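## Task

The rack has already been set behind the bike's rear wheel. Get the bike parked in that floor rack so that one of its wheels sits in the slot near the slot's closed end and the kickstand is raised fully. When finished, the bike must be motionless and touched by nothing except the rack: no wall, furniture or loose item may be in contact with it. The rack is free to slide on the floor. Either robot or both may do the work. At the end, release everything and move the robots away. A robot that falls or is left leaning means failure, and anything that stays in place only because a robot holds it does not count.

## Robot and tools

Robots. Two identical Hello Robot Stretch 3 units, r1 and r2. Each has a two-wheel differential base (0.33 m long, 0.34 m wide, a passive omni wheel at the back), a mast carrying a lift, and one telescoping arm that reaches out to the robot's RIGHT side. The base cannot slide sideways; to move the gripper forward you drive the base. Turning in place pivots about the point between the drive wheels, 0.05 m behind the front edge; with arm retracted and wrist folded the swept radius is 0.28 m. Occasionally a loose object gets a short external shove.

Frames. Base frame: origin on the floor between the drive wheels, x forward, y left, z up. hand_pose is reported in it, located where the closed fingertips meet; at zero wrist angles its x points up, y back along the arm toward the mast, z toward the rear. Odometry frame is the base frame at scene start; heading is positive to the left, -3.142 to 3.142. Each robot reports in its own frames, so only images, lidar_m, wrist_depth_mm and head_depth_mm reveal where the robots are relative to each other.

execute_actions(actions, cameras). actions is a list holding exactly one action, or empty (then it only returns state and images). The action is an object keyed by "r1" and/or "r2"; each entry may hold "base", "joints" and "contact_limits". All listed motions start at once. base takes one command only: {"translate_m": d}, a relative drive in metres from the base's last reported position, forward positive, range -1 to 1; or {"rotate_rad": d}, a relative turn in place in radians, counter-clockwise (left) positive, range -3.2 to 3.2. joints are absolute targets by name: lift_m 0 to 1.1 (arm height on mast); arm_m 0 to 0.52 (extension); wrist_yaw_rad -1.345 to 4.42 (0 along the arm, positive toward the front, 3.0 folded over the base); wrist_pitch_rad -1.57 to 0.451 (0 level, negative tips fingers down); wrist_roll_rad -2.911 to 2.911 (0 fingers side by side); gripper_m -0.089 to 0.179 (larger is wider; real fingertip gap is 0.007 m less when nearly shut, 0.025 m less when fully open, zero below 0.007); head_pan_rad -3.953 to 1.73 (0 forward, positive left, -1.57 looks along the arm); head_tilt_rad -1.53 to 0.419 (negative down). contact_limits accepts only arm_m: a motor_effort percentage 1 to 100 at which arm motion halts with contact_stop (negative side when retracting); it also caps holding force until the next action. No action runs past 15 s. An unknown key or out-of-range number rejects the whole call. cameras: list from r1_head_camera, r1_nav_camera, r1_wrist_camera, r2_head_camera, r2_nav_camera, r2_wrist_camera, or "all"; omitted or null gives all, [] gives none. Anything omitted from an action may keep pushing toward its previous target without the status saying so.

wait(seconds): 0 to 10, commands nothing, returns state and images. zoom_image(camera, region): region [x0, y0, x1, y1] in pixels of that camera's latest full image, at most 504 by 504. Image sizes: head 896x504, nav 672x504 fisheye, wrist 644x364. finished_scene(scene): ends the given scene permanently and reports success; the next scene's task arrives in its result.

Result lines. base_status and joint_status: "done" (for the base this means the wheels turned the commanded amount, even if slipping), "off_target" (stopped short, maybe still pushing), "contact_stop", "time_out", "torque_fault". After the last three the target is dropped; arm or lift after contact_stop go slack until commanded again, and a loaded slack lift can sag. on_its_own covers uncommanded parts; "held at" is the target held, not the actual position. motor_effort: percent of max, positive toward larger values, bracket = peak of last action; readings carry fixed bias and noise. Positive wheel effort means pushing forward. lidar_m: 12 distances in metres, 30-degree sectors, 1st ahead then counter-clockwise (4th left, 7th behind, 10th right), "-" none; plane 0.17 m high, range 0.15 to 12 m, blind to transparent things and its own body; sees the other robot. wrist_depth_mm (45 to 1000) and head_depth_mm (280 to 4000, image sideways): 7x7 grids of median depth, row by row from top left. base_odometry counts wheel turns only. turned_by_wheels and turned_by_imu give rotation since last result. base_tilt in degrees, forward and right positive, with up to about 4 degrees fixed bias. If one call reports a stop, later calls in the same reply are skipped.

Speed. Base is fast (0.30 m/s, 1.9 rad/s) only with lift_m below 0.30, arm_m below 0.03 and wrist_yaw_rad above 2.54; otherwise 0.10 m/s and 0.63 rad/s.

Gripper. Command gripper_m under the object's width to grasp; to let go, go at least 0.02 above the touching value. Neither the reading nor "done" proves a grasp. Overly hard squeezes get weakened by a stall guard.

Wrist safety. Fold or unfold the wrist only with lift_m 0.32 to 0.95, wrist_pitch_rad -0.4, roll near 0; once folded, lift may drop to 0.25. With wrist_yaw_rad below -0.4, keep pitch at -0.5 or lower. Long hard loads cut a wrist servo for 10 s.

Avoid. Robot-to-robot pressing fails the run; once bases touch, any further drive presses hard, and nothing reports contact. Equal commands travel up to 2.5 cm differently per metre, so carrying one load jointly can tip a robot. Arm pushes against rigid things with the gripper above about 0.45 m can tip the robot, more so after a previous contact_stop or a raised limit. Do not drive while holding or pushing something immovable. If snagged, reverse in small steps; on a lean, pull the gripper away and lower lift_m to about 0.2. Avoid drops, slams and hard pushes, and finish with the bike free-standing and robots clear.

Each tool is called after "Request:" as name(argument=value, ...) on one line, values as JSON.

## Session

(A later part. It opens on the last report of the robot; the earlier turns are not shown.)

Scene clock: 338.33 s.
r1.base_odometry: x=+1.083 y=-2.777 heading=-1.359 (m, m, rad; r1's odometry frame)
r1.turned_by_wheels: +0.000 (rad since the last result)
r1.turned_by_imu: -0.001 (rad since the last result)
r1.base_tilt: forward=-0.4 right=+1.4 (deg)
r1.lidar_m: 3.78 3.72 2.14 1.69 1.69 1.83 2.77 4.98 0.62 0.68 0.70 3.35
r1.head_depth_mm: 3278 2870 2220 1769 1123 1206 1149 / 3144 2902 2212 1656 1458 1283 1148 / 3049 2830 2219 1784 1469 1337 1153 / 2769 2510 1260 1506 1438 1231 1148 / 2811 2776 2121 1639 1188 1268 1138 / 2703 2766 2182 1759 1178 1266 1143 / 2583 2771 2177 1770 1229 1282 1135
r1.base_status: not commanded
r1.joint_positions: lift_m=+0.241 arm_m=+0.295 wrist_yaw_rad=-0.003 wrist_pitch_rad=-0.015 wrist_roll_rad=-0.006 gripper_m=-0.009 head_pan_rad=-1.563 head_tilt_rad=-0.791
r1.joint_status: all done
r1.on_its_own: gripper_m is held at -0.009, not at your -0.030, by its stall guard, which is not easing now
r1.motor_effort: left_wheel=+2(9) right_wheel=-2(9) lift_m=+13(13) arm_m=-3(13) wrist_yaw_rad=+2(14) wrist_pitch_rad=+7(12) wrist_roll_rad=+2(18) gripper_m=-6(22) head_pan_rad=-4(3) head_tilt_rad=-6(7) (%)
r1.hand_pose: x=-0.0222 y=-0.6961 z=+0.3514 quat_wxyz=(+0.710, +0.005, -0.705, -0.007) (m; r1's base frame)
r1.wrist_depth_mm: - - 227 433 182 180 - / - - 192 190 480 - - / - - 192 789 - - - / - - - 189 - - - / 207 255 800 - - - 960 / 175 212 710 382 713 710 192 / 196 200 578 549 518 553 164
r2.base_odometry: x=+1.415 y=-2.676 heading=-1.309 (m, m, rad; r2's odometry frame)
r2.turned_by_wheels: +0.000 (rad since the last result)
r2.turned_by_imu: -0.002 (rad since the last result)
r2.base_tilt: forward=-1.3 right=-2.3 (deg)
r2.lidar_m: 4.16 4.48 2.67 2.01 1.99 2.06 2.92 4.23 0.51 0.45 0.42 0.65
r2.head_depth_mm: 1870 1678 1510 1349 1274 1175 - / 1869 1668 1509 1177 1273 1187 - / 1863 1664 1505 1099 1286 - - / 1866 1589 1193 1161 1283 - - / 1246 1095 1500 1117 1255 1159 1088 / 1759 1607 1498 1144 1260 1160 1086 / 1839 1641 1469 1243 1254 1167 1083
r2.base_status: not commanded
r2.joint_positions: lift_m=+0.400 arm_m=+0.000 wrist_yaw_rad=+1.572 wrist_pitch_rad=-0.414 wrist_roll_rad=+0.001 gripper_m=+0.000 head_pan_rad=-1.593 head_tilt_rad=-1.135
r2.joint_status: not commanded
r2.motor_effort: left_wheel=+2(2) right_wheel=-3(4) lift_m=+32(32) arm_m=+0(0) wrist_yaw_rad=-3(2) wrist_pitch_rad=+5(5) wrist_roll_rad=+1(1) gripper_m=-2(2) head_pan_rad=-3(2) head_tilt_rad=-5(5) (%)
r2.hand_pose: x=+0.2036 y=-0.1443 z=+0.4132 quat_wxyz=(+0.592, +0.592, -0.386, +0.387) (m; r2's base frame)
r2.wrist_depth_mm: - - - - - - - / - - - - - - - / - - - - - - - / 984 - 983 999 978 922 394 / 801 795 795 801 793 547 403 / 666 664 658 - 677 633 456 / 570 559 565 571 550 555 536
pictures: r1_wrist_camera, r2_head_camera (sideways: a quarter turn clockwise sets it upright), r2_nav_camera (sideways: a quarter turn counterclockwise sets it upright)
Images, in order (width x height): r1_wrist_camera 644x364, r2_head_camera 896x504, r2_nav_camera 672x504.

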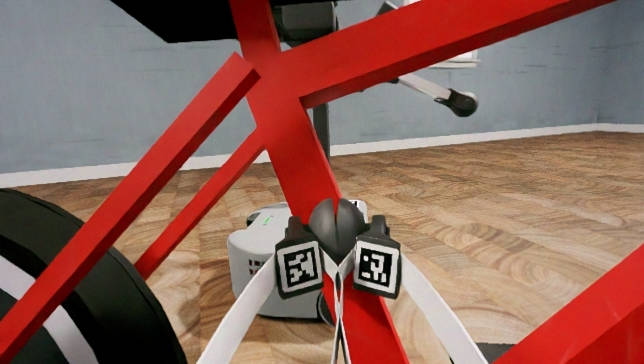

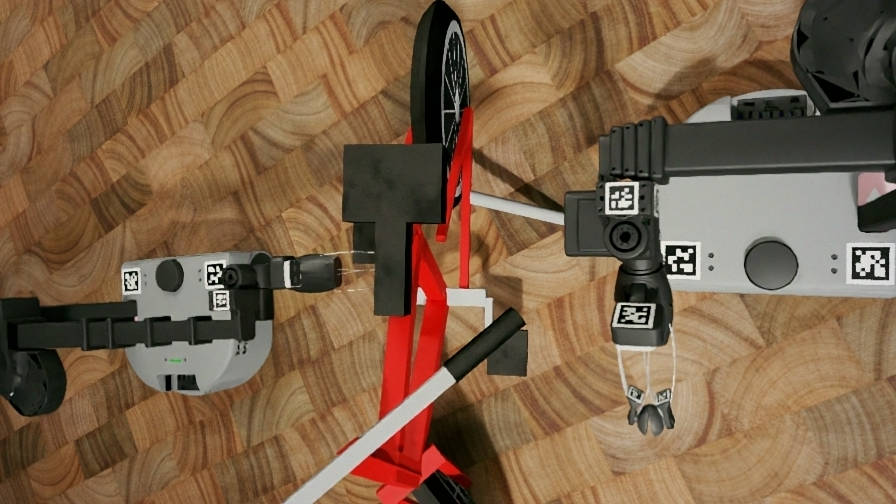

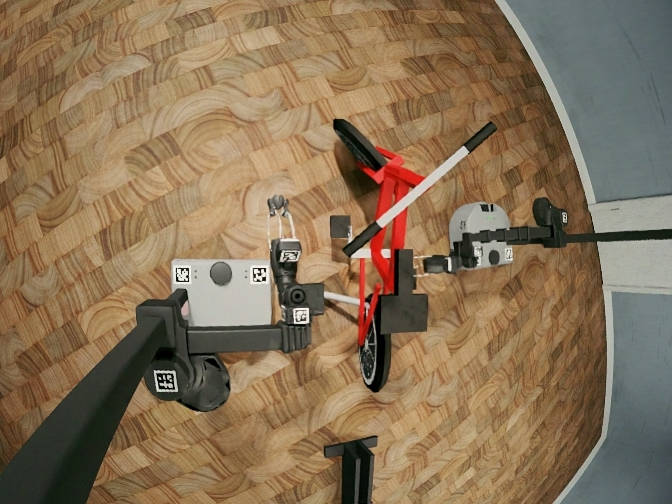

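Request:
execute_actions(actions=[{"r1": {"joints": {"gripper_m": 0.09}}, "r2": {"base": {"translate_m": -0.2}, "joints": {"wrist_yaw_rad": 0.0}}}], cameras=[])

Request:
execute_actions(actions=[{"r1": {"joints": {"arm_m": 0.335}}, "r2": {"joints": {"lift_m": 0.25, "wrist_pitch_rad": 0.0}}}], cameras=["r1_wrist_camera", "r2_head_camera", "r2_wrist_camera"])

Scene clock: 397.70 s.
r1.base_odometry: x=+1.083 y=-2.777 heading=-1.359 (m, m, rad; r1's odometry frame)
r1.turned_by_wheels: +0.000 (rad since the last result)
r1.turned_by_imu: -0.001 (rad since the last result)
r1.base_tilt: forward=-0.4 right=+1.4 (deg)
r1.lidar_m: 3.78 3.72 2.13 1.70 1.69 1.83 2.79 5.03 0.62 0.68 0.70 3.33
r1.head_depth_mm: 3302 2860 2233 1759 1121 1202 1153 / 3118 2852 2188 1660 1446 1289 1144 / 3011 2865 2186 1805 1456 1324 1156 / 2901 2834 2178 1688 1269 1226 1138 / 2780 2587 2042 1503 1185 1263 1146 / 2677 2655 1967 1598 1181 1265 1139 / 2584 2777 2158 1766 1230 1282 1139
r1.base_status: not commanded
r1.joint_positions: lift_m=+0.241 arm_m=+0.295 wrist_yaw_rad=+0.003 wrist_pitch_rad=-0.015 wrist_roll_rad=-0.006 gripper_m=+0.090 head_pan_rad=-1.563 head_tilt_rad=-0.791
r1.joint_status: all done
r1.motor_effort: left_wheel=+3(5) right_wheel=-1(5) lift_m=+13(13) arm_m=-2(3) wrist_yaw_rad=-3(9) wrist_pitch_rad=+7(7) wrist_roll_rad=+2(2) gripper_m=+0(84) head_pan_rad=-4(3) head_tilt_rad=-7(6) (%)
r1.hand_pose: x=-0.0207 y=-0.6960 z=+0.3513 quat_wxyz=(+0.710, +0.007, -0.705, -0.005) (m; r1's base frame)
r1.wrist_depth_mm: - - 228 - 182 179 - / - - 192 190 - - - / - - 193 - - - - / - 174 - 190 - - - / 210 257 637 188 - - 944 / 174 211 614 663 677 705 194 / 196 198 583 545 519 560 164
r2.base_odometry: x=+1.364 y=-2.483 heading=-1.309 (m, m, rad; r2's odometry frame)
r2.turned_by_wheels: +0.000 (rad since the last result)
r2.turned_by_imu: -0.001 (rad since the last result)
r2.base_tilt: forward=-1.4 right=-2.3 (deg)
r2.lidar_m: 4.24 4.66 2.55 1.92 1.89 1.96 2.78 4.03 0.54 0.48 0.52 0.57
r2.head_depth_mm: 1877 1679 1511 1386 1270 1178 - / 1868 1661 1505 1357 1271 1189 - / 1862 1663 1500 1333 1281 - - / 1863 1657 1504 1163 1279 - - / 1860 1632 1494 1122 1261 1171 1088 / 1783 1449 1091 1157 1260 1163 1084 / 1220 1498 1495 1141 1242 1162 1081
r2.base_status: done
r2.joint_positions: lift_m=+0.400 arm_m=+0.000 wrist_yaw_rad=+0.002 wrist_pitch_rad=-0.414 wrist_roll_rad=+0.001 gripper_m=+0.000 head_pan_rad=-1.593 head_tilt_rad=-1.136
r2.joint_status: all done
r2.motor_effort: left_wheel=+2(3) right_wheel=-2(6) lift_m=+33(33) arm_m=+0(0) wrist_yaw_rad=-2(3) wrist_pitch_rad=+4(4) wrist_roll_rad=+1(1) gripper_m=-2(2) head_pan_rad=-2(3) head_tilt_rad=-5(5) (%)
r2.hand_pose: x=-0.0210 y=-0.3695 z=+0.4132 quat_wxyz=(+0.692, +0.146, -0.692, -0.145) (m; r2's base frame)
r2.wrist_depth_mm: 138 136 203 - - - - / 149 145 - - - - - / 243 266 924 - - - - / 954 305 534 994 990 - - / 394 366 350 305 293 308 809 / 649 425 644 - 352 367 665 / 540 542 549 533 527 559 571
pictures: none
No camera images: the call's "cameras" was empty. Leave "cameras" out to get every camera's image.

Scene clock: 399.90 s.
r1.base_odometry: x=+1.083 y=-2.777 heading=-1.359 (m, m, rad; r1's odometry frame)
r1.turned_by_wheels: +0.000 (rad since the last result)
r1.turned_by_imu: +0.000 (rad since the last result)
r1.base_tilt: forward=-0.3 right=+1.4 (deg)
r1.lidar_m: 3.76 3.72 2.14 1.70 1.69 1.83 2.79 5.03 0.62 0.67 0.70 3.34
r1.head_depth_mm: 3282 2879 2236 1758 1119 1207 1150 / 3188 2934 2212 1663 1447 1282 1144 / 2994 2881 2188 1790 1475 1286 1141 / 2911 2862 2193 1700 1430 1246 1144 / 2804 2606 2032 1270 1187 1264 1137 / 2642 2819 1460 1603 1186 1266 1137 / 2611 2797 2157 1789 1236 1281 1135
r1.base_status: not commanded
r1.joint_positions: lift_m=+0.241 arm_m=+0.335 wrist_yaw_rad=+0.003 wrist_pitch_rad=-0.016 wrist_roll_rad=-0.006 gripper_m=+0.090 head_pan_rad=-1.563 head_tilt_rad=-0.791
r1.joint_status: all done
r1.motor_effort: left_wheel=+2(2) right_wheel=-1(1) lift_m=+12(12) arm_m=+4(6) wrist_yaw_rad=-1(3) wrist_pitch_rad=+7(7) wrist_roll_rad=+2(2) gripper_m=+0(1) head_pan_rad=-4(3) head_tilt_rad=-6(5) (%)
r1.hand_pose: x=-0.0208 y=-0.7355 z=+0.3513 quat_wxyz=(+0.710, +0.007, -0.705, -0.005) (m; r1's base frame)
r1.wrist_depth_mm: - - 161 151 145 150 - / - - 130 152 - - - / - 123 209 - - - - / - 132 313 152 - - - / 129 960 659 149 - - 931 / 176 559 561 148 671 708 691 / 166 533 573 525 529 555 548
r2.base_odometry: x=+1.364 y=-2.483 heading=-1.309 (m, m, rad; r2's odometry frame)
r2.turned_by_wheels: +0.000 (rad since the last result)
r2.turned_by_imu: +0.000 (rad since the last result)
r2.base_tilt: forward=-1.4 right=-2.3 (deg)
r2.lidar_m: 4.28 4.65 2.55 1.92 1.89 1.97 2.77 4.04 0.54 0.48 0.52 0.57
r2.head_depth_mm: 1872 1667 1519 1385 1274 1174 1114 / 1853 1668 1519 1366 1269 1200 - / 1867 1660 1499 1332 1270 - - / 1861 1658 1507 1148 1281 - - / 1859 1636 1503 1125 1265 1174 1087 / 1797 1449 1065 1156 1262 1171 1085 / 1224 1497 1473 1144 1244 1164 1083
r2.base_status: not commanded
r2.joint_positions: lift_m=+0.250 arm_m=+0.000 wrist_yaw_rad=+0.002 wrist_pitch_rad=-0.021 wrist_roll_rad=+0.001 gripper_m=+0.000 head_pan_rad=-1.593 head_tilt_rad=-1.136
r2.joint_status: all done
r2.motor_effort: left_wheel=+2(2) right_wheel=-2(3) lift_m=+17(29) arm_m=+0(0) wrist_yaw_rad=-2(2) wrist_pitch_rad=+7(7) wrist_roll_rad=+1(1) gripper_m=-3(3) head_pan_rad=-2(2) head_tilt_rad=-5(5) (%)
r2.hand_pose: x=-0.0209 y=-0.4002 z=+0.3596 quat_wxyz=(+0.707, +0.009, -0.707, -0.007) (m; r2's base frame)
r2.wrist_depth_mm: 211 - - - - - - / 223 - - - - - - / 227 285 - - - - - / 281 316 - - - - - / 280 276 872 259 240 245 - / 323 421 268 - 251 247 843 / 328 622 303 276 282 272 611
pictures: r1_wrist_camera, r2_head_camera (sideways: a quarter turn clockwise sets it upright), r2_wrist_camera
Images, in order (width x height): r1_wrist_camera 644x364, r2_head_camera 896x504, r2_wrist_camera 644x364.

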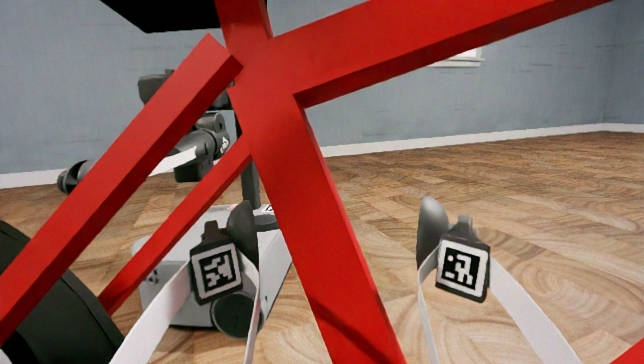

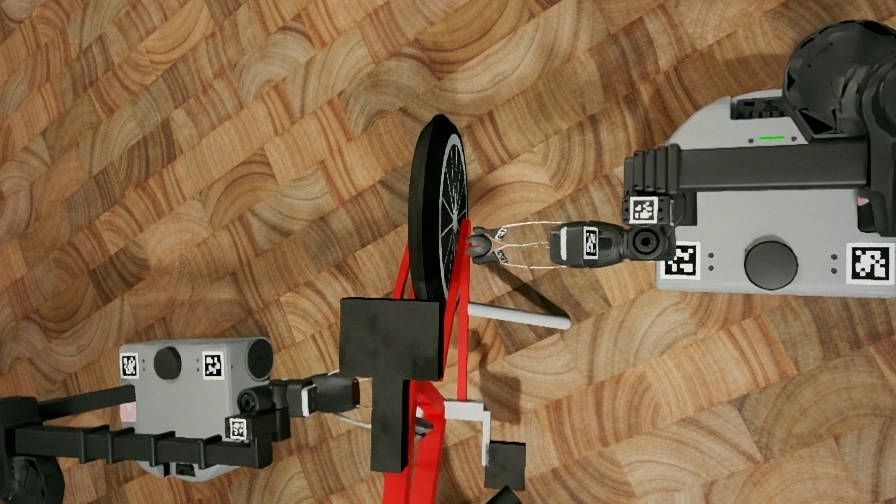

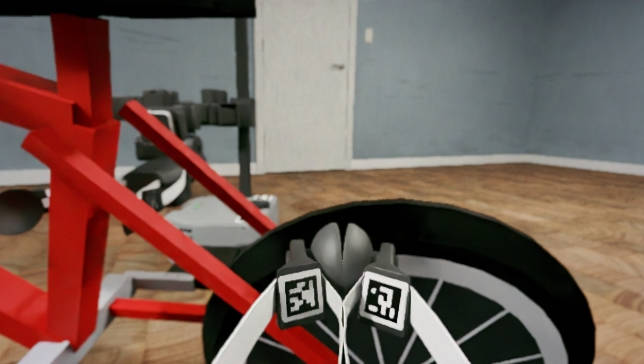

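Request:
execute_actions(actions=[{"r2": {"joints": {"arm_m": 0.10}}}], cameras=["r1_wrist_camera", "r2_head_camera", "r2_wrist_camera"])

Scene clock: 413.43 s.
r1.base_odometry: x=+1.083 y=-2.777 heading=-1.359 (m, m, rad; r1's odometry frame)
r1.turned_by_wheels: +0.000 (rad since the last result)
r1.turned_by_imu: +0.000 (rad since the last result)
r1.base_tilt: forward=-0.4 right=+1.4 (deg)
r1.lidar_m: 3.77 3.75 2.13 1.69 1.69 1.83 2.79 5.02 0.61 0.66 0.69 3.35
r1.head_depth_mm: 3268 2909 2223 1711 1097 1184 1150 / 3154 2871 2239 1700 1460 1287 1150 / 2999 2858 2189 1793 1275 1292 1147 / 2923 2865 2190 1779 1181 1257 1134 / 2790 2612 2042 1235 1190 1265 1141 / 2699 2805 1445 1572 1158 1265 1131 / 2577 2773 2168 1754 1206 1286 1133
r1.base_status: not commanded
r1.joint_positions: lift_m=+0.241 arm_m=+0.335 wrist_yaw_rad=+0.003 wrist_pitch_rad=-0.016 wrist_roll_rad=-0.006 gripper_m=+0.090 head_pan_rad=-1.563 head_tilt_rad=-0.791
r1.joint_status: not commanded
r1.motor_effort: left_wheel=+2(3) right_wheel=-1(1) lift_m=+13(13) arm_m=+4(4) wrist_yaw_rad=-1(3) wrist_pitch_rad=+7(7) wrist_roll_rad=+2(2) gripper_m=-1(0) head_pan_rad=-3(3) head_tilt_rad=-7(6) (%)
r1.hand_pose: x=-0.0208 y=-0.7355 z=+0.3513 quat_wxyz=(+0.710, +0.007, -0.705, -0.005) (m; r1's base frame)
r1.wrist_depth_mm: - 81 114 110 112 - - / - 83 116 133 - - - / - 329 117 - - - - / 97 328 175 116 - - - / - 615 368 117 - - 953 / 779 571 574 117 680 704 694 / 154 594 571 118 529 551 549
r2.base_odometry: x=+1.364 y=-2.483 heading=-1.309 (m, m, rad; r2's odometry frame)
r2.turned_by_wheels: +0.000 (rad since the last result)
r2.turned_by_imu: -0.001 (rad since the last result)
r2.base_tilt: forward=-1.4 right=-2.2 (deg)
r2.lidar_m: 4.25 4.66 2.54 1.92 1.89 1.97 2.77 4.05 0.56 0.49 0.51 0.56
r2.head_depth_mm: 1881 1669 1507 1388 1274 1175 1113 / 1860 1668 1501 1360 1268 1194 - / 1870 1666 1505 1195 1298 - - / 1860 1661 1499 1113 1249 - - / 1844 1629 1462 1327 1250 1169 1091 / 1797 1453 998 1315 1256 1163 1083 / 1215 1512 1474 1336 1258 1162 1081
r2.base_status: not commanded
r2.joint_positions: lift_m=+0.250 arm_m=+0.099 wrist_yaw_rad=+0.004 wrist_pitch_rad=+0.003 wrist_roll_rad=+0.001 gripper_m=+0.000 head_pan_rad=-1.593 head_tilt_rad=-1.136
r2.joint_status: all done
r2.motor_effort: left_wheel=+1(3) right_wheel=-2(9) lift_m=+17(17) arm_m=+14(27) wrist_yaw_rad=-5(30) wrist_pitch_rad=-1(7) wrist_roll_rad=+1(1) gripper_m=-2(4) head_pan_rad=-1(2) head_tilt_rad=-5(5) (%)
r2.hand_pose: x=-0.0203 y=-0.5003 z=+0.3659 quat_wxyz=(+0.707, +0.001, -0.707, +0.002) (m; r2's base frame)
r2.wrist_depth_mm: - - - - - - - / - - - - - - - / 224 391 - - - - - / 308 312 - - - - - / 186 771 803 - 183 - - / 155 392 208 - 171 171 186 / 331 168 195 186 183 176 175
pictures: r1_wrist_camera, r2_head_camera (sideways: a quarter turn clockwise sets it upright), r2_wrist_camera
Images, in order (width x height): r1_wrist_camera 644x364, r2_head_camera 896x504, r2_wrist_camera 644x364.

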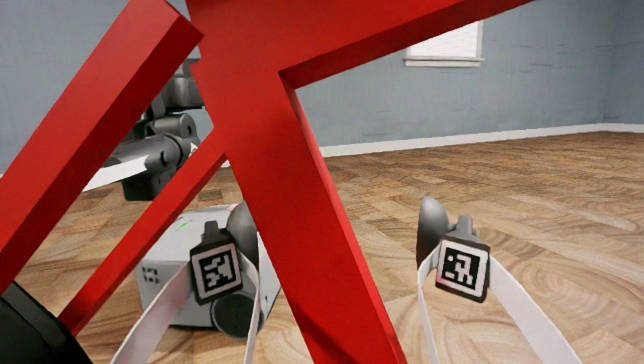

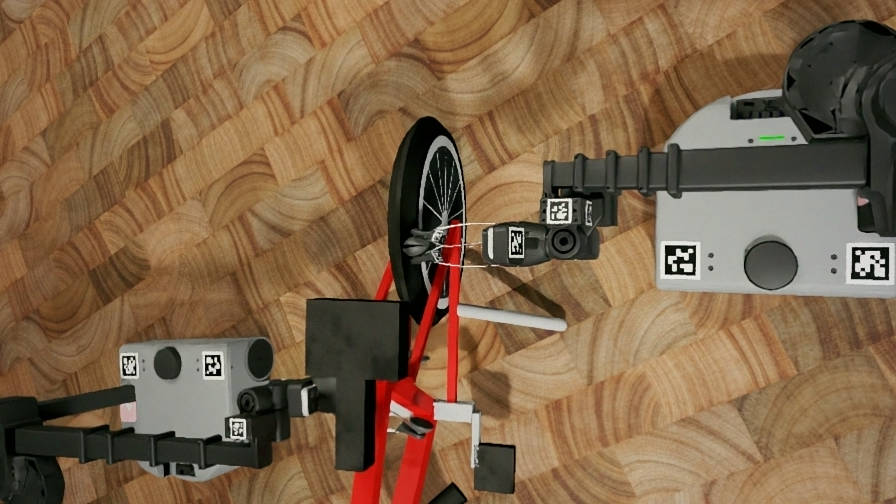

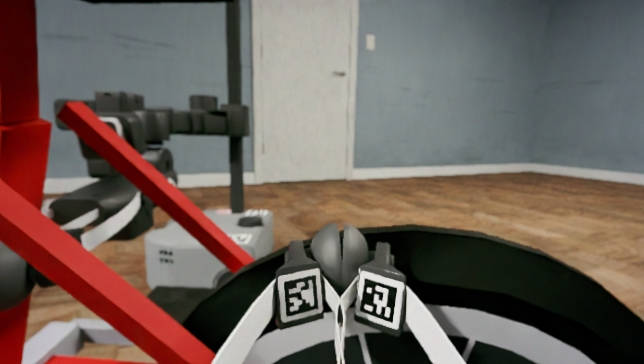

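Request:
execute_actions(actions=[{"r2": {"joints": {"arm_m": 0.13}}}], cameras=["r1_wrist_camera", "r2_wrist_camera"])

Scene clock: 426.93 s.
r1.base_odometry: x=+1.083 y=-2.777 heading=-1.359 (m, m, rad; r1's odometry frame)
r1.turned_by_wheels: +0.000 (rad since the last result)
r1.turned_by_imu: +0.000 (rad since the last result)
r1.base_tilt: forward=-0.4 right=+1.4 (deg)
r1.lidar_m: 3.78 3.73 2.13 1.70 1.69 1.83 2.78 5.02 0.59 0.65 0.67 3.35
r1.head_depth_mm: 3259 2899 2217 1757 1078 1164 1157 / 3093 2853 2215 1703 1419 1288 1145 / 3017 2862 2190 1750 1148 1293 1148 / 2863 2818 2203 1791 1110 1240 1144 / 2751 2579 2047 1252 1157 1252 1135 / 2658 2761 1461 1550 1128 1264 1140 / 2566 2807 2164 1759 1190 1261 1128
r1.base_status: not commanded
r1.joint_positions: lift_m=+0.241 arm_m=+0.335 wrist_yaw_rad=+0.003 wrist_pitch_rad=-0.018 wrist_roll_rad=-0.006 gripper_m=+0.090 head_pan_rad=-1.563 head_tilt_rad=-0.791
r1.joint_status: not commanded
r1.motor_effort: left_wheel=+3(3) right_wheel=-3(3) lift_m=+13(13) arm_m=+4(4) wrist_yaw_rad=-3(3) wrist_pitch_rad=+9(9) wrist_roll_rad=+2(2) gripper_m=-1(2) head_pan_rad=-3(3) head_tilt_rad=-6(7) (%)
r1.hand_pose: x=-0.0206 y=-0.7354 z=+0.3506 quat_wxyz=(+0.710, +0.008, -0.705, -0.006) (m; r1's base frame)
r1.wrist_depth_mm: - 78 75 86 - - - / - 80 78 - - - - / - 297 79 - - - - / 265 152 82 106 - - - / - 594 84 83 - 985 926 / 692 687 86 84 679 716 685 / 572 586 560 86 537 552 545
r2.base_odometry: x=+1.364 y=-2.483 heading=-1.309 (m, m, rad; r2's odometry frame)
r2.turned_by_wheels: +0.000 (rad since the last result)
r2.turned_by_imu: -0.001 (rad since the last result)
r2.base_tilt: forward=-1.4 right=-2.3 (deg)
r2.lidar_m: 4.28 4.65 2.55 1.92 1.89 1.96 2.79 4.05 0.57 0.49 0.82 0.79
r2.head_depth_mm: 1869 1665 1507 1383 1274 1180 1114 / 1860 1657 1510 1362 1272 1197 - / 1868 1666 1514 1245 1245 - - / 1858 1660 1513 1163 1242 - - / 1853 1641 871 1194 1249 1167 1087 / 1777 1450 942 1316 1258 1167 1084 / 1224 1505 1454 1135 1261 1163 1084
r2.base_status: not commanded
r2.joint_positions: lift_m=+0.250 arm_m=+0.129 wrist_yaw_rad=+0.006 wrist_pitch_rad=+0.019 wrist_roll_rad=+0.001 gripper_m=+0.000 head_pan_rad=-1.593 head_tilt_rad=-1.136
r2.joint_status: all done
r2.motor_effort: left_wheel=+1(1) right_wheel=-3(3) lift_m=+17(16) arm_m=+12(18) wrist_yaw_rad=-6(8) wrist_pitch_rad=-7(7) wrist_roll_rad=+1(1) gripper_m=-3(3) head_pan_rad=-3(2) head_tilt_rad=-5(5) (%)
r2.hand_pose: x=-0.0200 y=-0.5308 z=+0.3699 quat_wxyz=(+0.707, -0.004, -0.707, +0.008) (m; r2's base frame)
r2.wrist_depth_mm: 191 - - - - - - / - - - - - - - / 211 381 940 - - - - / 293 304 - - - - - / 156 361 834 - 186 - - / 191 167 205 - 171 172 186 / 685 166 189 183 180 174 171
pictures: r1_wrist_camera, r2_wrist_camera
Images, in order (width x height): r1_wrist_camera 644x364, r2_wrist_camera 644x364.

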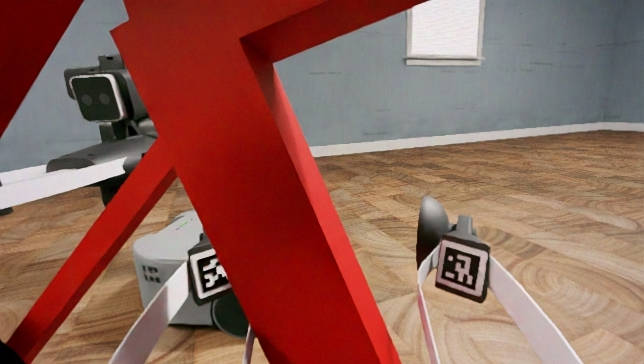

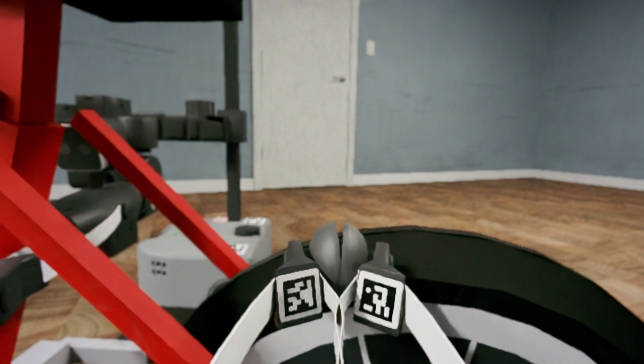

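Request:
execute_actions(actions=[{"r1": {"joints": {"gripper_m": -0.02}}}], cameras=["r1_wrist_camera", "r1_head_camera", "r2_head_camera"])

Scene clock: 437.00 s.
r1.base_odometry: x=+1.083 y=-2.777 heading=-1.359 (m, m, rad; r1's odometry frame)
r1.turned_by_wheels: +0.000 (rad since the last result)
r1.turned_by_imu: +0.000 (rad since the last result)
r1.base_tilt: forward=-0.3 right=+1.4 (deg)
r1.lidar_m: 3.77 3.72 2.13 1.70 1.69 1.83 2.79 5.02 0.60 0.65 0.67 3.34
r1.head_depth_mm: 3257 2910 2208 1750 1081 1168 1150 / 3168 2870 2186 1744 1416 1277 1146 / 3017 2861 2197 1749 1159 1293 1144 / 2939 2866 2215 1793 1082 1256 1142 / 2790 2606 2034 1563 1160 1250 1142 / 2675 2794 1452 1548 1141 1261 1137 / 2596 2785 2156 1765 1186 1263 1135
r1.base_status: not commanded
r1.joint_positions: lift_m=+0.241 arm_m=+0.335 wrist_yaw_rad=+0.011 wrist_pitch_rad=-0.021 wrist_roll_rad=-0.015 gripper_m=-0.019 head_pan_rad=-1.563 head_tilt_rad=-0.791
r1.joint_status: all done
r1.motor_effort: left_wheel=+10(9) right_wheel=-11(11) lift_m=+12(13) arm_m=+2(4) wrist_yaw_rad=-8(11) wrist_pitch_rad=+10(10) wrist_roll_rad=+6(6) gripper_m=-32(99) head_pan_rad=-4(4) head_tilt_rad=-6(5) (%)
r1.hand_pose: x=-0.0185 y=-0.7355 z=+0.3500 quat_wxyz=(+0.713, +0.012, -0.701, -0.003) (m; r1's base frame)
r1.wrist_depth_mm: - - 77 81 - - - / - 296 79 - - - - / - 320 81 100 - - - / 265 242 83 82 - - - / - 563 86 83 - - 983 / 726 631 555 85 643 694 690 / 535 576 573 88 510 551 548
r2.base_odometry: x=+1.364 y=-2.483 heading=-1.309 (m, m, rad; r2's odometry frame)
r2.turned_by_wheels: +0.000 (rad since the last result)
r2.turned_by_imu: -0.001 (rad since the last result)
r2.base_tilt: forward=-1.4 right=-2.3 (deg)
r2.lidar_m: 4.24 4.66 2.54 1.92 1.89 1.97 2.78 4.04 0.57 0.49 0.82 0.79
r2.head_depth_mm: 1876 1671 1509 1390 1270 1178 1113 / 1872 1674 1507 1363 1269 1199 - / 1862 1668 1499 1238 1255 - - / 1859 1661 1501 1162 1243 - - / 1845 1629 871 1194 1247 1173 1088 / 1788 1444 936 1324 1256 1168 1087 / 1216 1508 1432 1140 1258 1163 1084
r2.base_status: not commanded
r2.joint_positions: lift_m=+0.250 arm_m=+0.129 wrist_yaw_rad=+0.025 wrist_pitch_rad=+0.016 wrist_roll_rad=+0.001 gripper_m=+0.000 head_pan_rad=-1.593 head_tilt_rad=-1.136
r2.joint_status: not commanded
r2.on_its_own: wrist_yaw_rad is at rest, and its effort (-28) is outside its rest range (-12 to +12)
r2.motor_effort: left_wheel=+4(4) right_wheel=-9(9) lift_m=+17(17) arm_m=+10(12) wrist_yaw_rad=-28(28) wrist_pitch_rad=-6(7) wrist_roll_rad=+1(1) gripper_m=-4(5) head_pan_rad=-2(2) head_tilt_rad=-5(5) (%)
r2.hand_pose: x=-0.0151 y=-0.5308 z=+0.3691 quat_wxyz=(+0.707, +0.004, -0.707, +0.014) (m; r2's base frame)
r2.wrist_depth_mm: 188 - - - - - - / 197 - - - - - - / 205 371 937 - - - - / 283 305 - - - - - / 156 342 782 - 184 - - / 808 166 227 - 171 171 180 / 339 170 188 183 177 173 170
pictures: r1_head_camera (sideways: a quarter turn clockwise sets it upright), r1_wrist_camera, r2_head_camera (sideways: a quarter turn clockwise sets it upright)
Images, in order (width x height): r1_head_camera 896x504, r1_wrist_camera 644x364, r2_head_camera 896x504.

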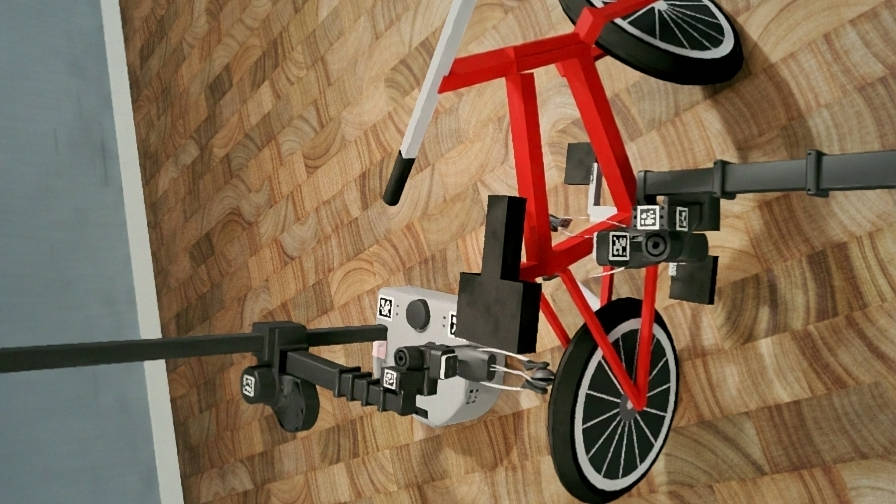

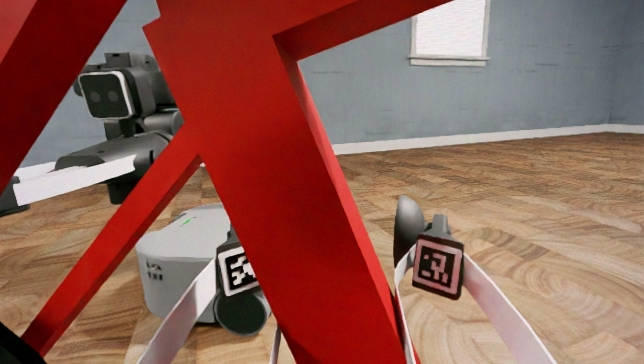

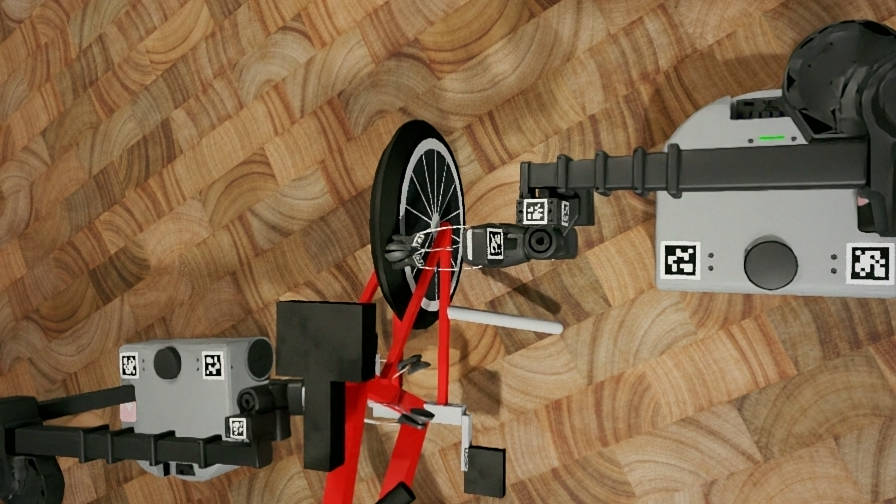

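Request:
execute_actions(actions=[{"r2": {"joints": {"arm_m": 0.09}}}], cameras=["r1_wrist_camera", "r2_head_camera"])

Scene clock: 442.70 s.
r1.base_odometry: x=+1.083 y=-2.777 heading=-1.359 (m, m, rad; r1's odometry frame)
r1.turned_by_wheels: +0.000 (rad since the last result)
r1.turned_by_imu: -0.001 (rad since the last result)
r1.base_tilt: forward=-0.4 right=+1.4 (deg)
r1.lidar_m: 3.78 3.72 2.13 1.69 1.69 1.83 2.79 5.01 0.60 0.65 0.67 3.33
r1.head_depth_mm: 3256 2870 2192 1701 1075 1170 1158 / 3173 2868 2225 1743 1419 1280 1153 / 3051 2890 2184 1751 1157 1290 1147 / 2914 2828 2191 1777 1088 1245 1140 / 2753 2588 2037 1539 1174 1267 1141 / 2712 2819 1438 1553 1136 1268 1134 / 2587 2774 2146 1775 1192 1262 1127
r1.base_status: not commanded
r1.joint_positions: lift_m=+0.241 arm_m=+0.335 wrist_yaw_rad=+0.006 wrist_pitch_rad=-0.018 wrist_roll_rad=-0.021 gripper_m=+0.008 head_pan_rad=-1.563 head_tilt_rad=-0.791
r1.joint_status: not commanded
r1.on_its_own: gripper_m is held at +0.008, not at your -0.020, by its stall guard, which is still easing
r1.motor_effort: left_wheel=+6(6) right_wheel=-6(7) lift_m=+13(13) arm_m=-1(1) wrist_yaw_rad=-5(6) wrist_pitch_rad=+9(9) wrist_roll_rad=+9(9) gripper_m=-1(23) head_pan_rad=-3(4) head_tilt_rad=-6(6) (%)
r1.hand_pose: x=-0.0198 y=-0.7358 z=+0.3506 quat_wxyz=(+0.715, +0.009, -0.699, -0.004) (m; r1's base frame)
r1.wrist_depth_mm: - 82 77 80 - - - / - 326 79 - - - - / - 356 81 99 - - - / 235 259 84 82 - - - / - 561 86 83 - - 991 / 709 590 556 85 647 708 707 / 539 582 575 87 531 561 554
r2.base_odometry: x=+1.364 y=-2.483 heading=-1.309 (m, m, rad; r2's odometry frame)
r2.turned_by_wheels: +0.000 (rad since the last result)
r2.turned_by_imu: -0.001 (rad since the last result)
r2.base_tilt: forward=-1.3 right=-2.3 (deg)
r2.lidar_m: 4.27 4.63 2.55 1.92 1.89 1.96 2.78 4.05 0.57 0.49 0.82 0.79
r2.head_depth_mm: 1878 1675 1519 1379 1269 1178 1111 / 1875 1660 1507 1363 1270 1195 - / 1860 1659 1505 1242 1297 - - / 1849 1664 1505 1200 1248 - - / 1866 1638 868 1201 1251 1173 1090 / 1787 1450 934 1195 1256 1166 1088 / 1213 1504 1434 1132 1256 1165 1084
r2.base_status: not commanded
r2.joint_positions: lift_m=+0.250 arm_m=+0.090 wrist_yaw_rad=+0.044 wrist_pitch_rad=-0.016 wrist_roll_rad=+0.001 gripper_m=+0.000 head_pan_rad=-1.593 head_tilt_rad=-1.136
r2.joint_status: all done
r2.on_its_own: wrist_yaw_rad is held at +0.042, not at your +0.000, by its stall guard, which is not easing now
r2.motor_effort: left_wheel=+2(3) right_wheel=-2(5) lift_m=+17(17) arm_m=-6(9) wrist_yaw_rad=-2(8) wrist_pitch_rad=+5(5) wrist_roll_rad=+1(1) gripper_m=-3(3) head_pan_rad=-2(2) head_tilt_rad=-5(5) (%)
r2.hand_pose: x=-0.0102 y=-0.4910 z=+0.3610 quat_wxyz=(+0.707, +0.021, -0.707, +0.010) (m; r2's base frame)
r2.wrist_depth_mm: - 259 - - - - - / 219 - - - - - - / 209 277 - - - - - / 238 325 - - - - - / 216 229 792 229 211 209 - / 265 840 213 - 212 207 212 / 284 382 242 229 227 214 211
pictures: r1_wrist_camera, r2_head_camera (sideways: a quarter turn clockwise sets it upright)
Images, in order (width x height): r1_wrist_camera 644x364, r2_head_camera 896x504.

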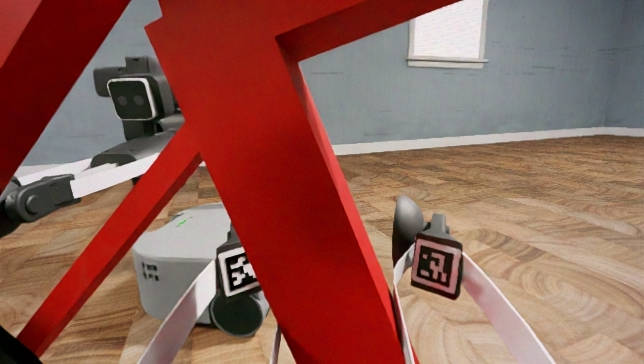

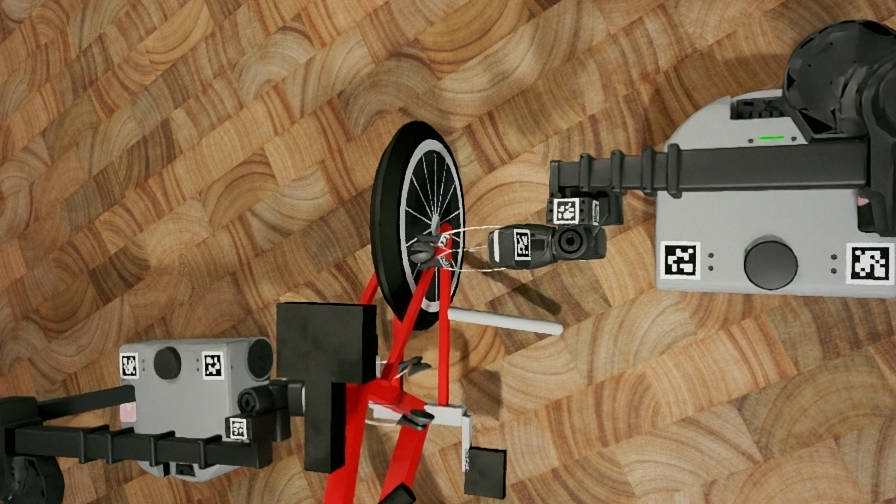

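Request:
execute_actions(actions=[{"r1": {"joints": {"arm_m": 0.327}}, "r2": {"base": {"translate_m": 0.24}, "joints": {"arm_m": 0.02, "wrist_yaw_rad": 0.0}}}], cameras=[])

Request:
execute_actions(actions=[{"r2": {"joints": {"lift_m": 0.01}}}], cameras=["r2_wrist_camera", "r2_head_camera"])

Scene clock: 466.93 s.
r1.base_odometry: x=+1.083 y=-2.777 heading=-1.359 (m, m, rad; r1's odometry frame)
r1.turned_by_wheels: +0.000 (rad since the last result)
r1.turned_by_imu: -0.001 (rad since the last result)
r1.base_tilt: forward=-0.4 right=+1.5 (deg)
r1.lidar_m: 3.79 3.73 2.13 1.70 1.69 1.83 2.79 5.01 0.60 0.64 0.66 3.34
r1.head_depth_mm: 3297 2889 2234 1756 1070 1171 1145 / 3109 2879 2204 1753 1084 1278 1152 / 3002 2842 2210 1704 1235 1310 1145 / 2822 2583 1441 1497 1087 1254 1137 / 2772 2802 2069 1642 1133 1254 1144 / 2654 2820 2162 1769 1152 1273 1139 / 2561 2789 2152 1771 1207 1272 1126
r1.base_status: not commanded
r1.joint_positions: lift_m=+0.241 arm_m=+0.328 wrist_yaw_rad=+0.004 wrist_pitch_rad=-0.017 wrist_roll_rad=-0.021 gripper_m=+0.012 head_pan_rad=-1.563 head_tilt_rad=-0.791
r1.joint_status: all done
r1.on_its_own: gripper_m is held at +0.011, not at your -0.020, by its stall guard, which is not easing now
r1.motor_effort: left_wheel=+5(7) right_wheel=-5(6) lift_m=+13(13) arm_m=-7(13) wrist_yaw_rad=-3(5) wrist_pitch_rad=+8(9) wrist_roll_rad=+9(9) gripper_m=-20(20) head_pan_rad=-4(4) head_tilt_rad=-5(6) (%)
r1.hand_pose: x=-0.0205 y=-0.7284 z=+0.3510 quat_wxyz=(+0.715, +0.008, -0.699, -0.005) (m; r1's base frame)
r1.wrist_depth_mm: - - 75 79 - - - / - - 78 434 - - - / - - 80 96 - - - / - - 82 81 - - - / - 925 891 83 697 - - / 678 742 605 85 516 706 713 / 555 580 581 88 520 564 557
r2.base_odometry: x=+1.426 y=-2.715 heading=-1.309 (m, m, rad; r2's odometry frame)
r2.turned_by_wheels: +0.000 (rad since the last result)
r2.turned_by_imu: -0.002 (rad since the last result)
r2.base_tilt: forward=-1.5 right=-2.3 (deg)
r2.lidar_m: 4.10 4.45 2.70 2.03 2.01 2.08 2.94 4.26 0.50 0.50 0.63 0.65
r2.head_depth_mm: 1888 1676 1515 1240 1270 1174 1110 / 1859 1663 1494 1169 1269 1195 - / 1858 1664 875 1171 1276 - - / 1847 1477 942 1326 1274 - - / 1218 1430 1461 1142 1260 1167 1086 / 1809 1628 991 1349 1259 1163 1085 / 1839 1621 1460 1199 1258 1163 1082
r2.base_status: done
r2.joint_positions: lift_m=+0.250 arm_m=+0.020 wrist_yaw_rad=+0.002 wrist_pitch_rad=-0.016 wrist_roll_rad=+0.001 gripper_m=+0.000 head_pan_rad=-1.593 head_tilt_rad=-1.136
r2.joint_status: all done
r2.motor_effort: left_wheel=+1(5) right_wheel=-2(3) lift_m=+17(16) arm_m=-6(7) wrist_yaw_rad=-2(4) wrist_pitch_rad=+5(5) wrist_roll_rad=+1(1) gripper_m=-3(3) head_pan_rad=-2(2) head_tilt_rad=-5(5) (%)
r2.hand_pose: x=-0.0210 y=-0.4212 z=+0.3609 quat_wxyz=(+0.707, +0.007, -0.707, -0.005) (m; r2's base frame)
r2.wrist_depth_mm: 273 271 - 265 265 264 - / 297 - - 271 - - - / 311 - - 394 278 - - / 301 - - 386 - - - / 348 312 979 260 - 296 276 / 374 430 324 - 866 295 286 / 396 584 591 603 593 304 298
pictures: none
No camera images: the call's "cameras" was empty. Leave "cameras" out to get every camera's image.

Scene clock: 469.33 s.
r1.base_odometry: x=+1.083 y=-2.777 heading=-1.359 (m, m, rad; r1's odometry frame)
r1.turned_by_wheels: +0.000 (rad since the last result)
r1.turned_by_imu: +0.000 (rad since the last result)
r1.base_tilt: forward=-0.4 right=+1.5 (deg)
r1.lidar_m: 3.76 3.72 2.13 1.70 1.69 1.83 2.79 5.01 0.60 0.64 0.66 3.37
r1.head_depth_mm: 3218 2933 2217 1745 1072 1165 1155 / 3169 2897 2208 1749 1087 1279 1148 / 3025 2851 2176 1709 1244 1303 1146 / 2863 2631 1579 1444 1090 1247 1140 / 2788 2829 2182 1635 1133 1254 1139 / 2722 2816 2163 1773 1150 1270 1140 / 2570 2793 2168 1755 1200 1258 1134
r1.base_status: not commanded
r1.joint_positions: lift_m=+0.241 arm_m=+0.328 wrist_yaw_rad=+0.004 wrist_pitch_rad=-0.017 wrist_roll_rad=-0.021 gripper_m=+0.012 head_pan_rad=-1.563 head_tilt_rad=-0.791
r1.joint_status: not commanded
r1.on_its_own: gripper_m is held at +0.011, not at your -0.020, by its stall guard, which is not easing now
r1.motor_effort: left_wheel=+6(5) right_wheel=-5(5) lift_m=+13(13) arm_m=-7(7) wrist_yaw_rad=-3(3) wrist_pitch_rad=+8(8) wrist_roll_rad=+9(9) gripper_m=-20(18) head_pan_rad=-3(4) head_tilt_rad=-7(6) (%)
r1.hand_pose: x=-0.0205 y=-0.7284 z=+0.3510 quat_wxyz=(+0.715, +0.008, -0.699, -0.005) (m; r1's base frame)
r1.wrist_depth_mm: - - 75 79 - - - / - - 78 - - - - / - - 80 97 - - - / - - 83 81 - - - / - 921 888 83 614 - - / 676 735 606 85 521 712 701 / 556 583 579 88 523 569 557
r2.base_odometry: x=+1.426 y=-2.715 heading=-1.309 (m, m, rad; r2's odometry frame)
r2.turned_by_wheels: +0.000 (rad since the last result)
r2.turned_by_imu: +0.000 (rad since the last result)
r2.base_tilt: forward=-1.4 right=-2.3 (deg)
r2.lidar_m: 4.10 4.43 2.70 2.03 2.01 2.08 2.94 4.26 0.50 0.50 0.63 0.65
r2.head_depth_mm: 1873 1669 1515 1245 1268 1179 1091 / 1856 1672 1492 1170 1265 1196 - / 1863 1653 872 1190 1263 - - / 1858 1472 943 1319 1277 - - / 1218 1437 1463 1143 1261 1171 1087 / 1810 1629 991 1350 1256 1167 1086 / 1834 1625 1450 1204 1259 1159 1085
r2.base_status: not commanded
r2.joint_positions: lift_m=+0.075 arm_m=+0.020 wrist_yaw_rad=+0.003 wrist_pitch_rad=-0.018 wrist_roll_rad=+0.001 gripper_m=+0.000 head_pan_rad=-1.593 head_tilt_rad=-1.137
r2.joint_status: lift_m contact_stop (moved -0.175 of -0.240)
r2.on_its_own: lift_m is slack since a contact_stop, until your next command for it (your +0.010 is given up)
r2.motor_effort: left_wheel=+1(2) right_wheel=-2(2) lift_m=+25(55) arm_m=-6(6) wrist_yaw_rad=-3(4) wrist_pitch_rad=+6(12) wrist_roll_rad=+1(1) gripper_m=-3(3) head_pan_rad=-2(2) head_tilt_rad=-5(5) (%)
r2.hand_pose: x=-0.0207 y=-0.4211 z=+0.1850 quat_wxyz=(+0.707, +0.008, -0.707, -0.006) (m; r2's base frame)
r2.wrist_depth_mm: - 296 - 280 - 312 249 / 343 285 - 816 - 266 252 / 351 - 292 - - 273 263 / 366 397 295 277 299 277 273 / 165 179 649 831 689 287 285 / 434 496 509 - 523 293 295 / 377 383 387 382 368 306 304
pictures: r2_head_camera (sideways: a quarter turn clockwise sets it upright), r2_wrist_camera
ARM HIT: r2's arm struck its own base hard.
Images, in order (width x height): r2_head_camera 896x504, r2_wrist_camera 644x364.

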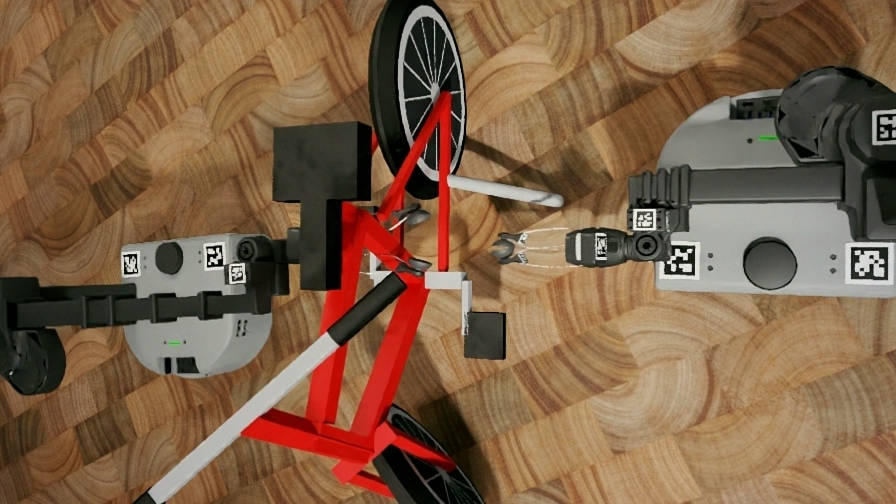

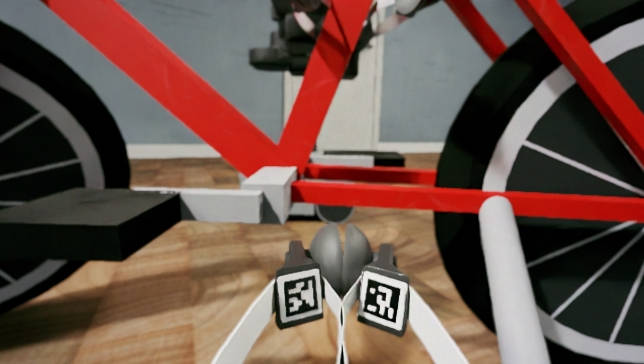

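Request:
execute_actions(actions=[{"r2": {"joints": {"lift_m": 0.10, "wrist_pitch_rad": -0.4, "arm_m": 0.04}}}], cameras=[])

Request:
execute_actions(actions=[{"r2": {"base": {"translate_m": -0.2}}}], cameras=["r2_wrist_camera", "r2_head_camera"])

Scene clock: 477.17 s.
r1.base_odometry: x=+1.083 y=-2.777 heading=-1.359 (m, m, rad; r1's odometry frame)
r1.turned_by_wheels: +0.000 (rad since the last result)
r1.turned_by_imu: +0.000 (rad since the last result)
r1.base_tilt: forward=-0.5 right=+1.5 (deg)
r1.lidar_m: 3.76 3.73 2.13 1.69 1.69 1.83 2.79 5.03 0.60 0.64 0.67 3.33
r1.head_depth_mm: 3216 2908 2209 1740 1070 1171 1145 / 3086 2868 2202 1753 1092 1279 1146 / 3069 2824 2179 1706 1245 1303 1145 / 2827 2571 1582 1422 1082 1256 1134 / 2790 2808 2161 1643 1127 1253 1133 / 2685 2818 2167 1770 1141 1272 1131 / 2564 2785 2141 1769 1198 1265 1135
r1.base_status: not commanded
r1.joint_positions: lift_m=+0.241 arm_m=+0.328 wrist_yaw_rad=+0.004 wrist_pitch_rad=-0.017 wrist_roll_rad=-0.021 gripper_m=+0.012 head_pan_rad=-1.563 head_tilt_rad=-0.791
r1.joint_status: not commanded
r1.on_its_own: gripper_m is held at +0.011, not at your -0.020, by its stall guard, which is not easing now
r1.motor_effort: left_wheel=+6(5) right_wheel=-5(6) lift_m=+12(13) arm_m=-7(7) wrist_yaw_rad=-3(3) wrist_pitch_rad=+8(8) wrist_roll_rad=+9(9) gripper_m=-20(20) head_pan_rad=-3(3) head_tilt_rad=-6(5) (%)
r1.hand_pose: x=-0.0205 y=-0.7284 z=+0.3510 quat_wxyz=(+0.715, +0.008, -0.699, -0.005) (m; r1's base frame)
r1.wrist_depth_mm: - - 75 79 - - - / - - 78 - - - - / - - 80 97 - - - / - - 82 81 - - - / - 931 910 83 690 - - / 686 749 599 85 518 714 701 / 560 585 573 88 515 572 554
r2.base_odometry: x=+1.426 y=-2.715 heading=-1.309 (m, m, rad; r2's odometry frame)
r2.turned_by_wheels: +0.000 (rad since the last result)
r2.turned_by_imu: -0.001 (rad since the last result)
r2.base_tilt: forward=-1.5 right=-2.3 (deg)
r2.lidar_m: 4.12 4.43 2.70 2.03 2.00 2.08 2.94 4.27 0.50 0.50 0.63 0.65
r2.head_depth_mm: 1879 1685 1515 1245 1272 1179 1096 / 1872 1671 1489 1171 1267 1200 - / 1851 1667 874 1193 1270 - - / 1856 1467 939 1328 1278 - - / 1218 1438 1462 1144 1268 1172 1091 / 1817 1624 992 1352 1255 1166 1084 / 1837 1625 1453 1199 1258 1160 1084
r2.base_status: not commanded
r2.joint_positions: lift_m=+0.100 arm_m=+0.040 wrist_yaw_rad=+0.002 wrist_pitch_rad=-0.413 wrist_roll_rad=+0.001 gripper_m=+0.000 head_pan_rad=-1.593 head_tilt_rad=-1.137
r2.joint_status: all done
r2.motor_effort: left_wheel=+1(2) right_wheel=-2(1) lift_m=+33(33) arm_m=+6(6) wrist_yaw_rad=-2(3) wrist_pitch_rad=+4(6) wrist_roll_rad=+1(1) gripper_m=-2(3) head_pan_rad=-2(2) head_tilt_rad=-5(5) (%)
r2.hand_pose: x=-0.0210 y=-0.4096 z=+0.1134 quat_wxyz=(+0.692, +0.146, -0.692, -0.145) (m; r2's base frame)
r2.wrist_depth_mm: 325 - 222 238 284 222 220 / 139 175 195 734 796 214 244 / 390 589 575 581 585 266 268 / 421 434 438 434 428 297 296 / 346 348 341 357 346 320 325 / 288 289 288 - 284 268 285 / 248 247 247 247 237 233 246
pictures: none
No camera images: the call's "cameras" was empty. Leave "cameras" out to get every camera's image.

Scene clock: 480.27 s.
r1.base_odometry: x=+1.083 y=-2.777 heading=-1.359 (m, m, rad; r1's odometry frame)
r1.turned_by_wheels: +0.000 (rad since the last result)
r1.turned_by_imu: +0.000 (rad since the last result)
r1.base_tilt: forward=-0.4 right=+1.5 (deg)
r1.lidar_m: 3.78 3.74 2.14 1.70 1.69 1.83 2.79 4.99 0.60 0.64 0.67 3.34
r1.head_depth_mm: 3225 2896 2223 1748 1076 1168 1159 / 3172 2869 2209 1758 1097 1284 1150 / 3013 2867 2194 1741 1210 1303 1152 / 2931 2854 2177 1727 1091 1256 1150 / 2648 2616 1600 1399 1135 1253 1142 / 2679 2827 2166 1642 1144 1262 1142 / 2570 2747 2150 1757 1175 1265 1132
r1.base_status: not commanded
r1.joint_positions: lift_m=+0.241 arm_m=+0.328 wrist_yaw_rad=+0.002 wrist_pitch_rad=-0.017 wrist_roll_rad=-0.021 gripper_m=+0.015 head_pan_rad=-1.563 head_tilt_rad=-0.791
r1.joint_status: not commanded
r1.on_its_own: gripper_m is held at +0.014, not at your -0.020, by its stall guard, which is not easing now
r1.motor_effort: left_wheel=+5(23) right_wheel=-5(27) lift_m=+13(13) arm_m=-7(7) wrist_yaw_rad=-2(33) wrist_pitch_rad=+8(8) wrist_roll_rad=+9(9) gripper_m=-19(25) head_pan_rad=-3(4) head_tilt_rad=-6(5) (%)
r1.hand_pose: x=-0.0208 y=-0.7284 z=+0.3509 quat_wxyz=(+0.715, +0.007, -0.699, -0.005) (m; r1's base frame)
r1.wrist_depth_mm: - 82 78 81 - - - / - - 80 - - - - / - - 82 100 - - - / - - 85 83 - - - / - 609 405 85 - - - / 677 709 434 87 646 713 716 / 545 576 571 90 518 562 549
r2.base_odometry: x=+1.374 y=-2.522 heading=-1.309 (m, m, rad; r2's odometry frame)
r2.turned_by_wheels: +0.000 (rad since the last result)
r2.turned_by_imu: +0.000 (rad since the last result)
r2.base_tilt: forward=-1.4 right=-2.3 (deg)
r2.lidar_m: 4.25 4.61 2.57 1.94 1.91 1.98 2.81 4.08 0.57 0.48 0.79 0.76
r2.head_depth_mm: 1869 1668 1504 1382 1269 1176 1094 / 1861 1665 1512 1345 1266 1199 - / 1853 1674 1511 1250 1277 - - / 1849 1653 1487 1174 1272 - - / 1847 1533 869 1337 1258 1167 1089 / 1274 1429 942 1314 1252 1170 1084 / 1744 1597 1449 1318 1258 1170 1083
r2.base_status: done
r2.joint_positions: lift_m=+0.100 arm_m=+0.040 wrist_yaw_rad=+0.003 wrist_pitch_rad=-0.414 wrist_roll_rad=+0.001 gripper_m=+0.000 head_pan_rad=-1.593 head_tilt_rad=-1.137
r2.joint_status: not commanded
r2.motor_effort: left_wheel=+1(7) right_wheel=-2(25) lift_m=+30(33) arm_m=+7(7) wrist_yaw_rad=-4(72) wrist_pitch_rad=+5(5) wrist_roll_rad=+1(1) gripper_m=-2(8) head_pan_rad=-2(2) head_tilt_rad=-4(5) (%)
r2.hand_pose: x=-0.0208 y=-0.4094 z=+0.1132 quat_wxyz=(+0.692, +0.147, -0.692, -0.145) (m; r2's base frame)
r2.wrist_depth_mm: 250 301 234 230 224 230 225 / 884 797 228 257 255 250 247 / 585 581 531 195 282 273 274 / 431 432 434 313 306 307 406 / 351 345 346 359 165 346 341 / 288 288 287 - 156 277 286 / 247 246 246 247 238 238 245
pictures: r2_head_camera (sideways: a quarter turn clockwise sets it upright), r2_wrist_camera
Images, in order (width x height): r2_head_camera 896x504, r2_wrist_camera 644x364.

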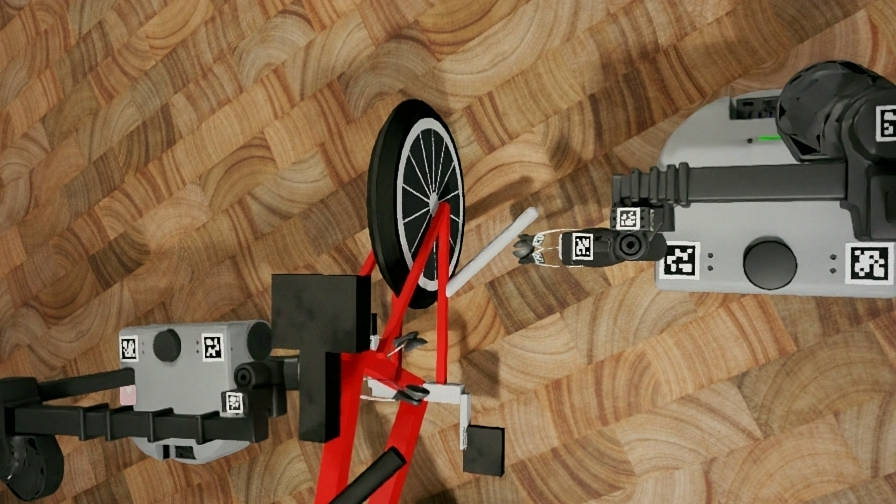

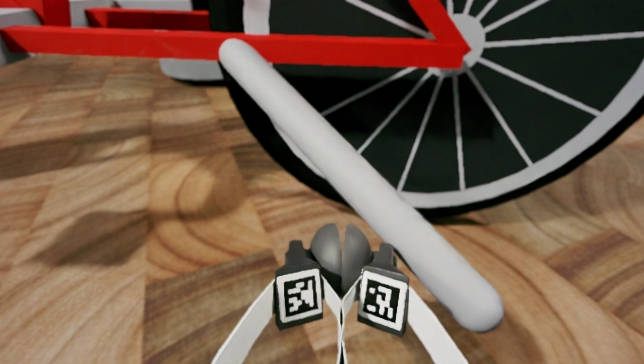

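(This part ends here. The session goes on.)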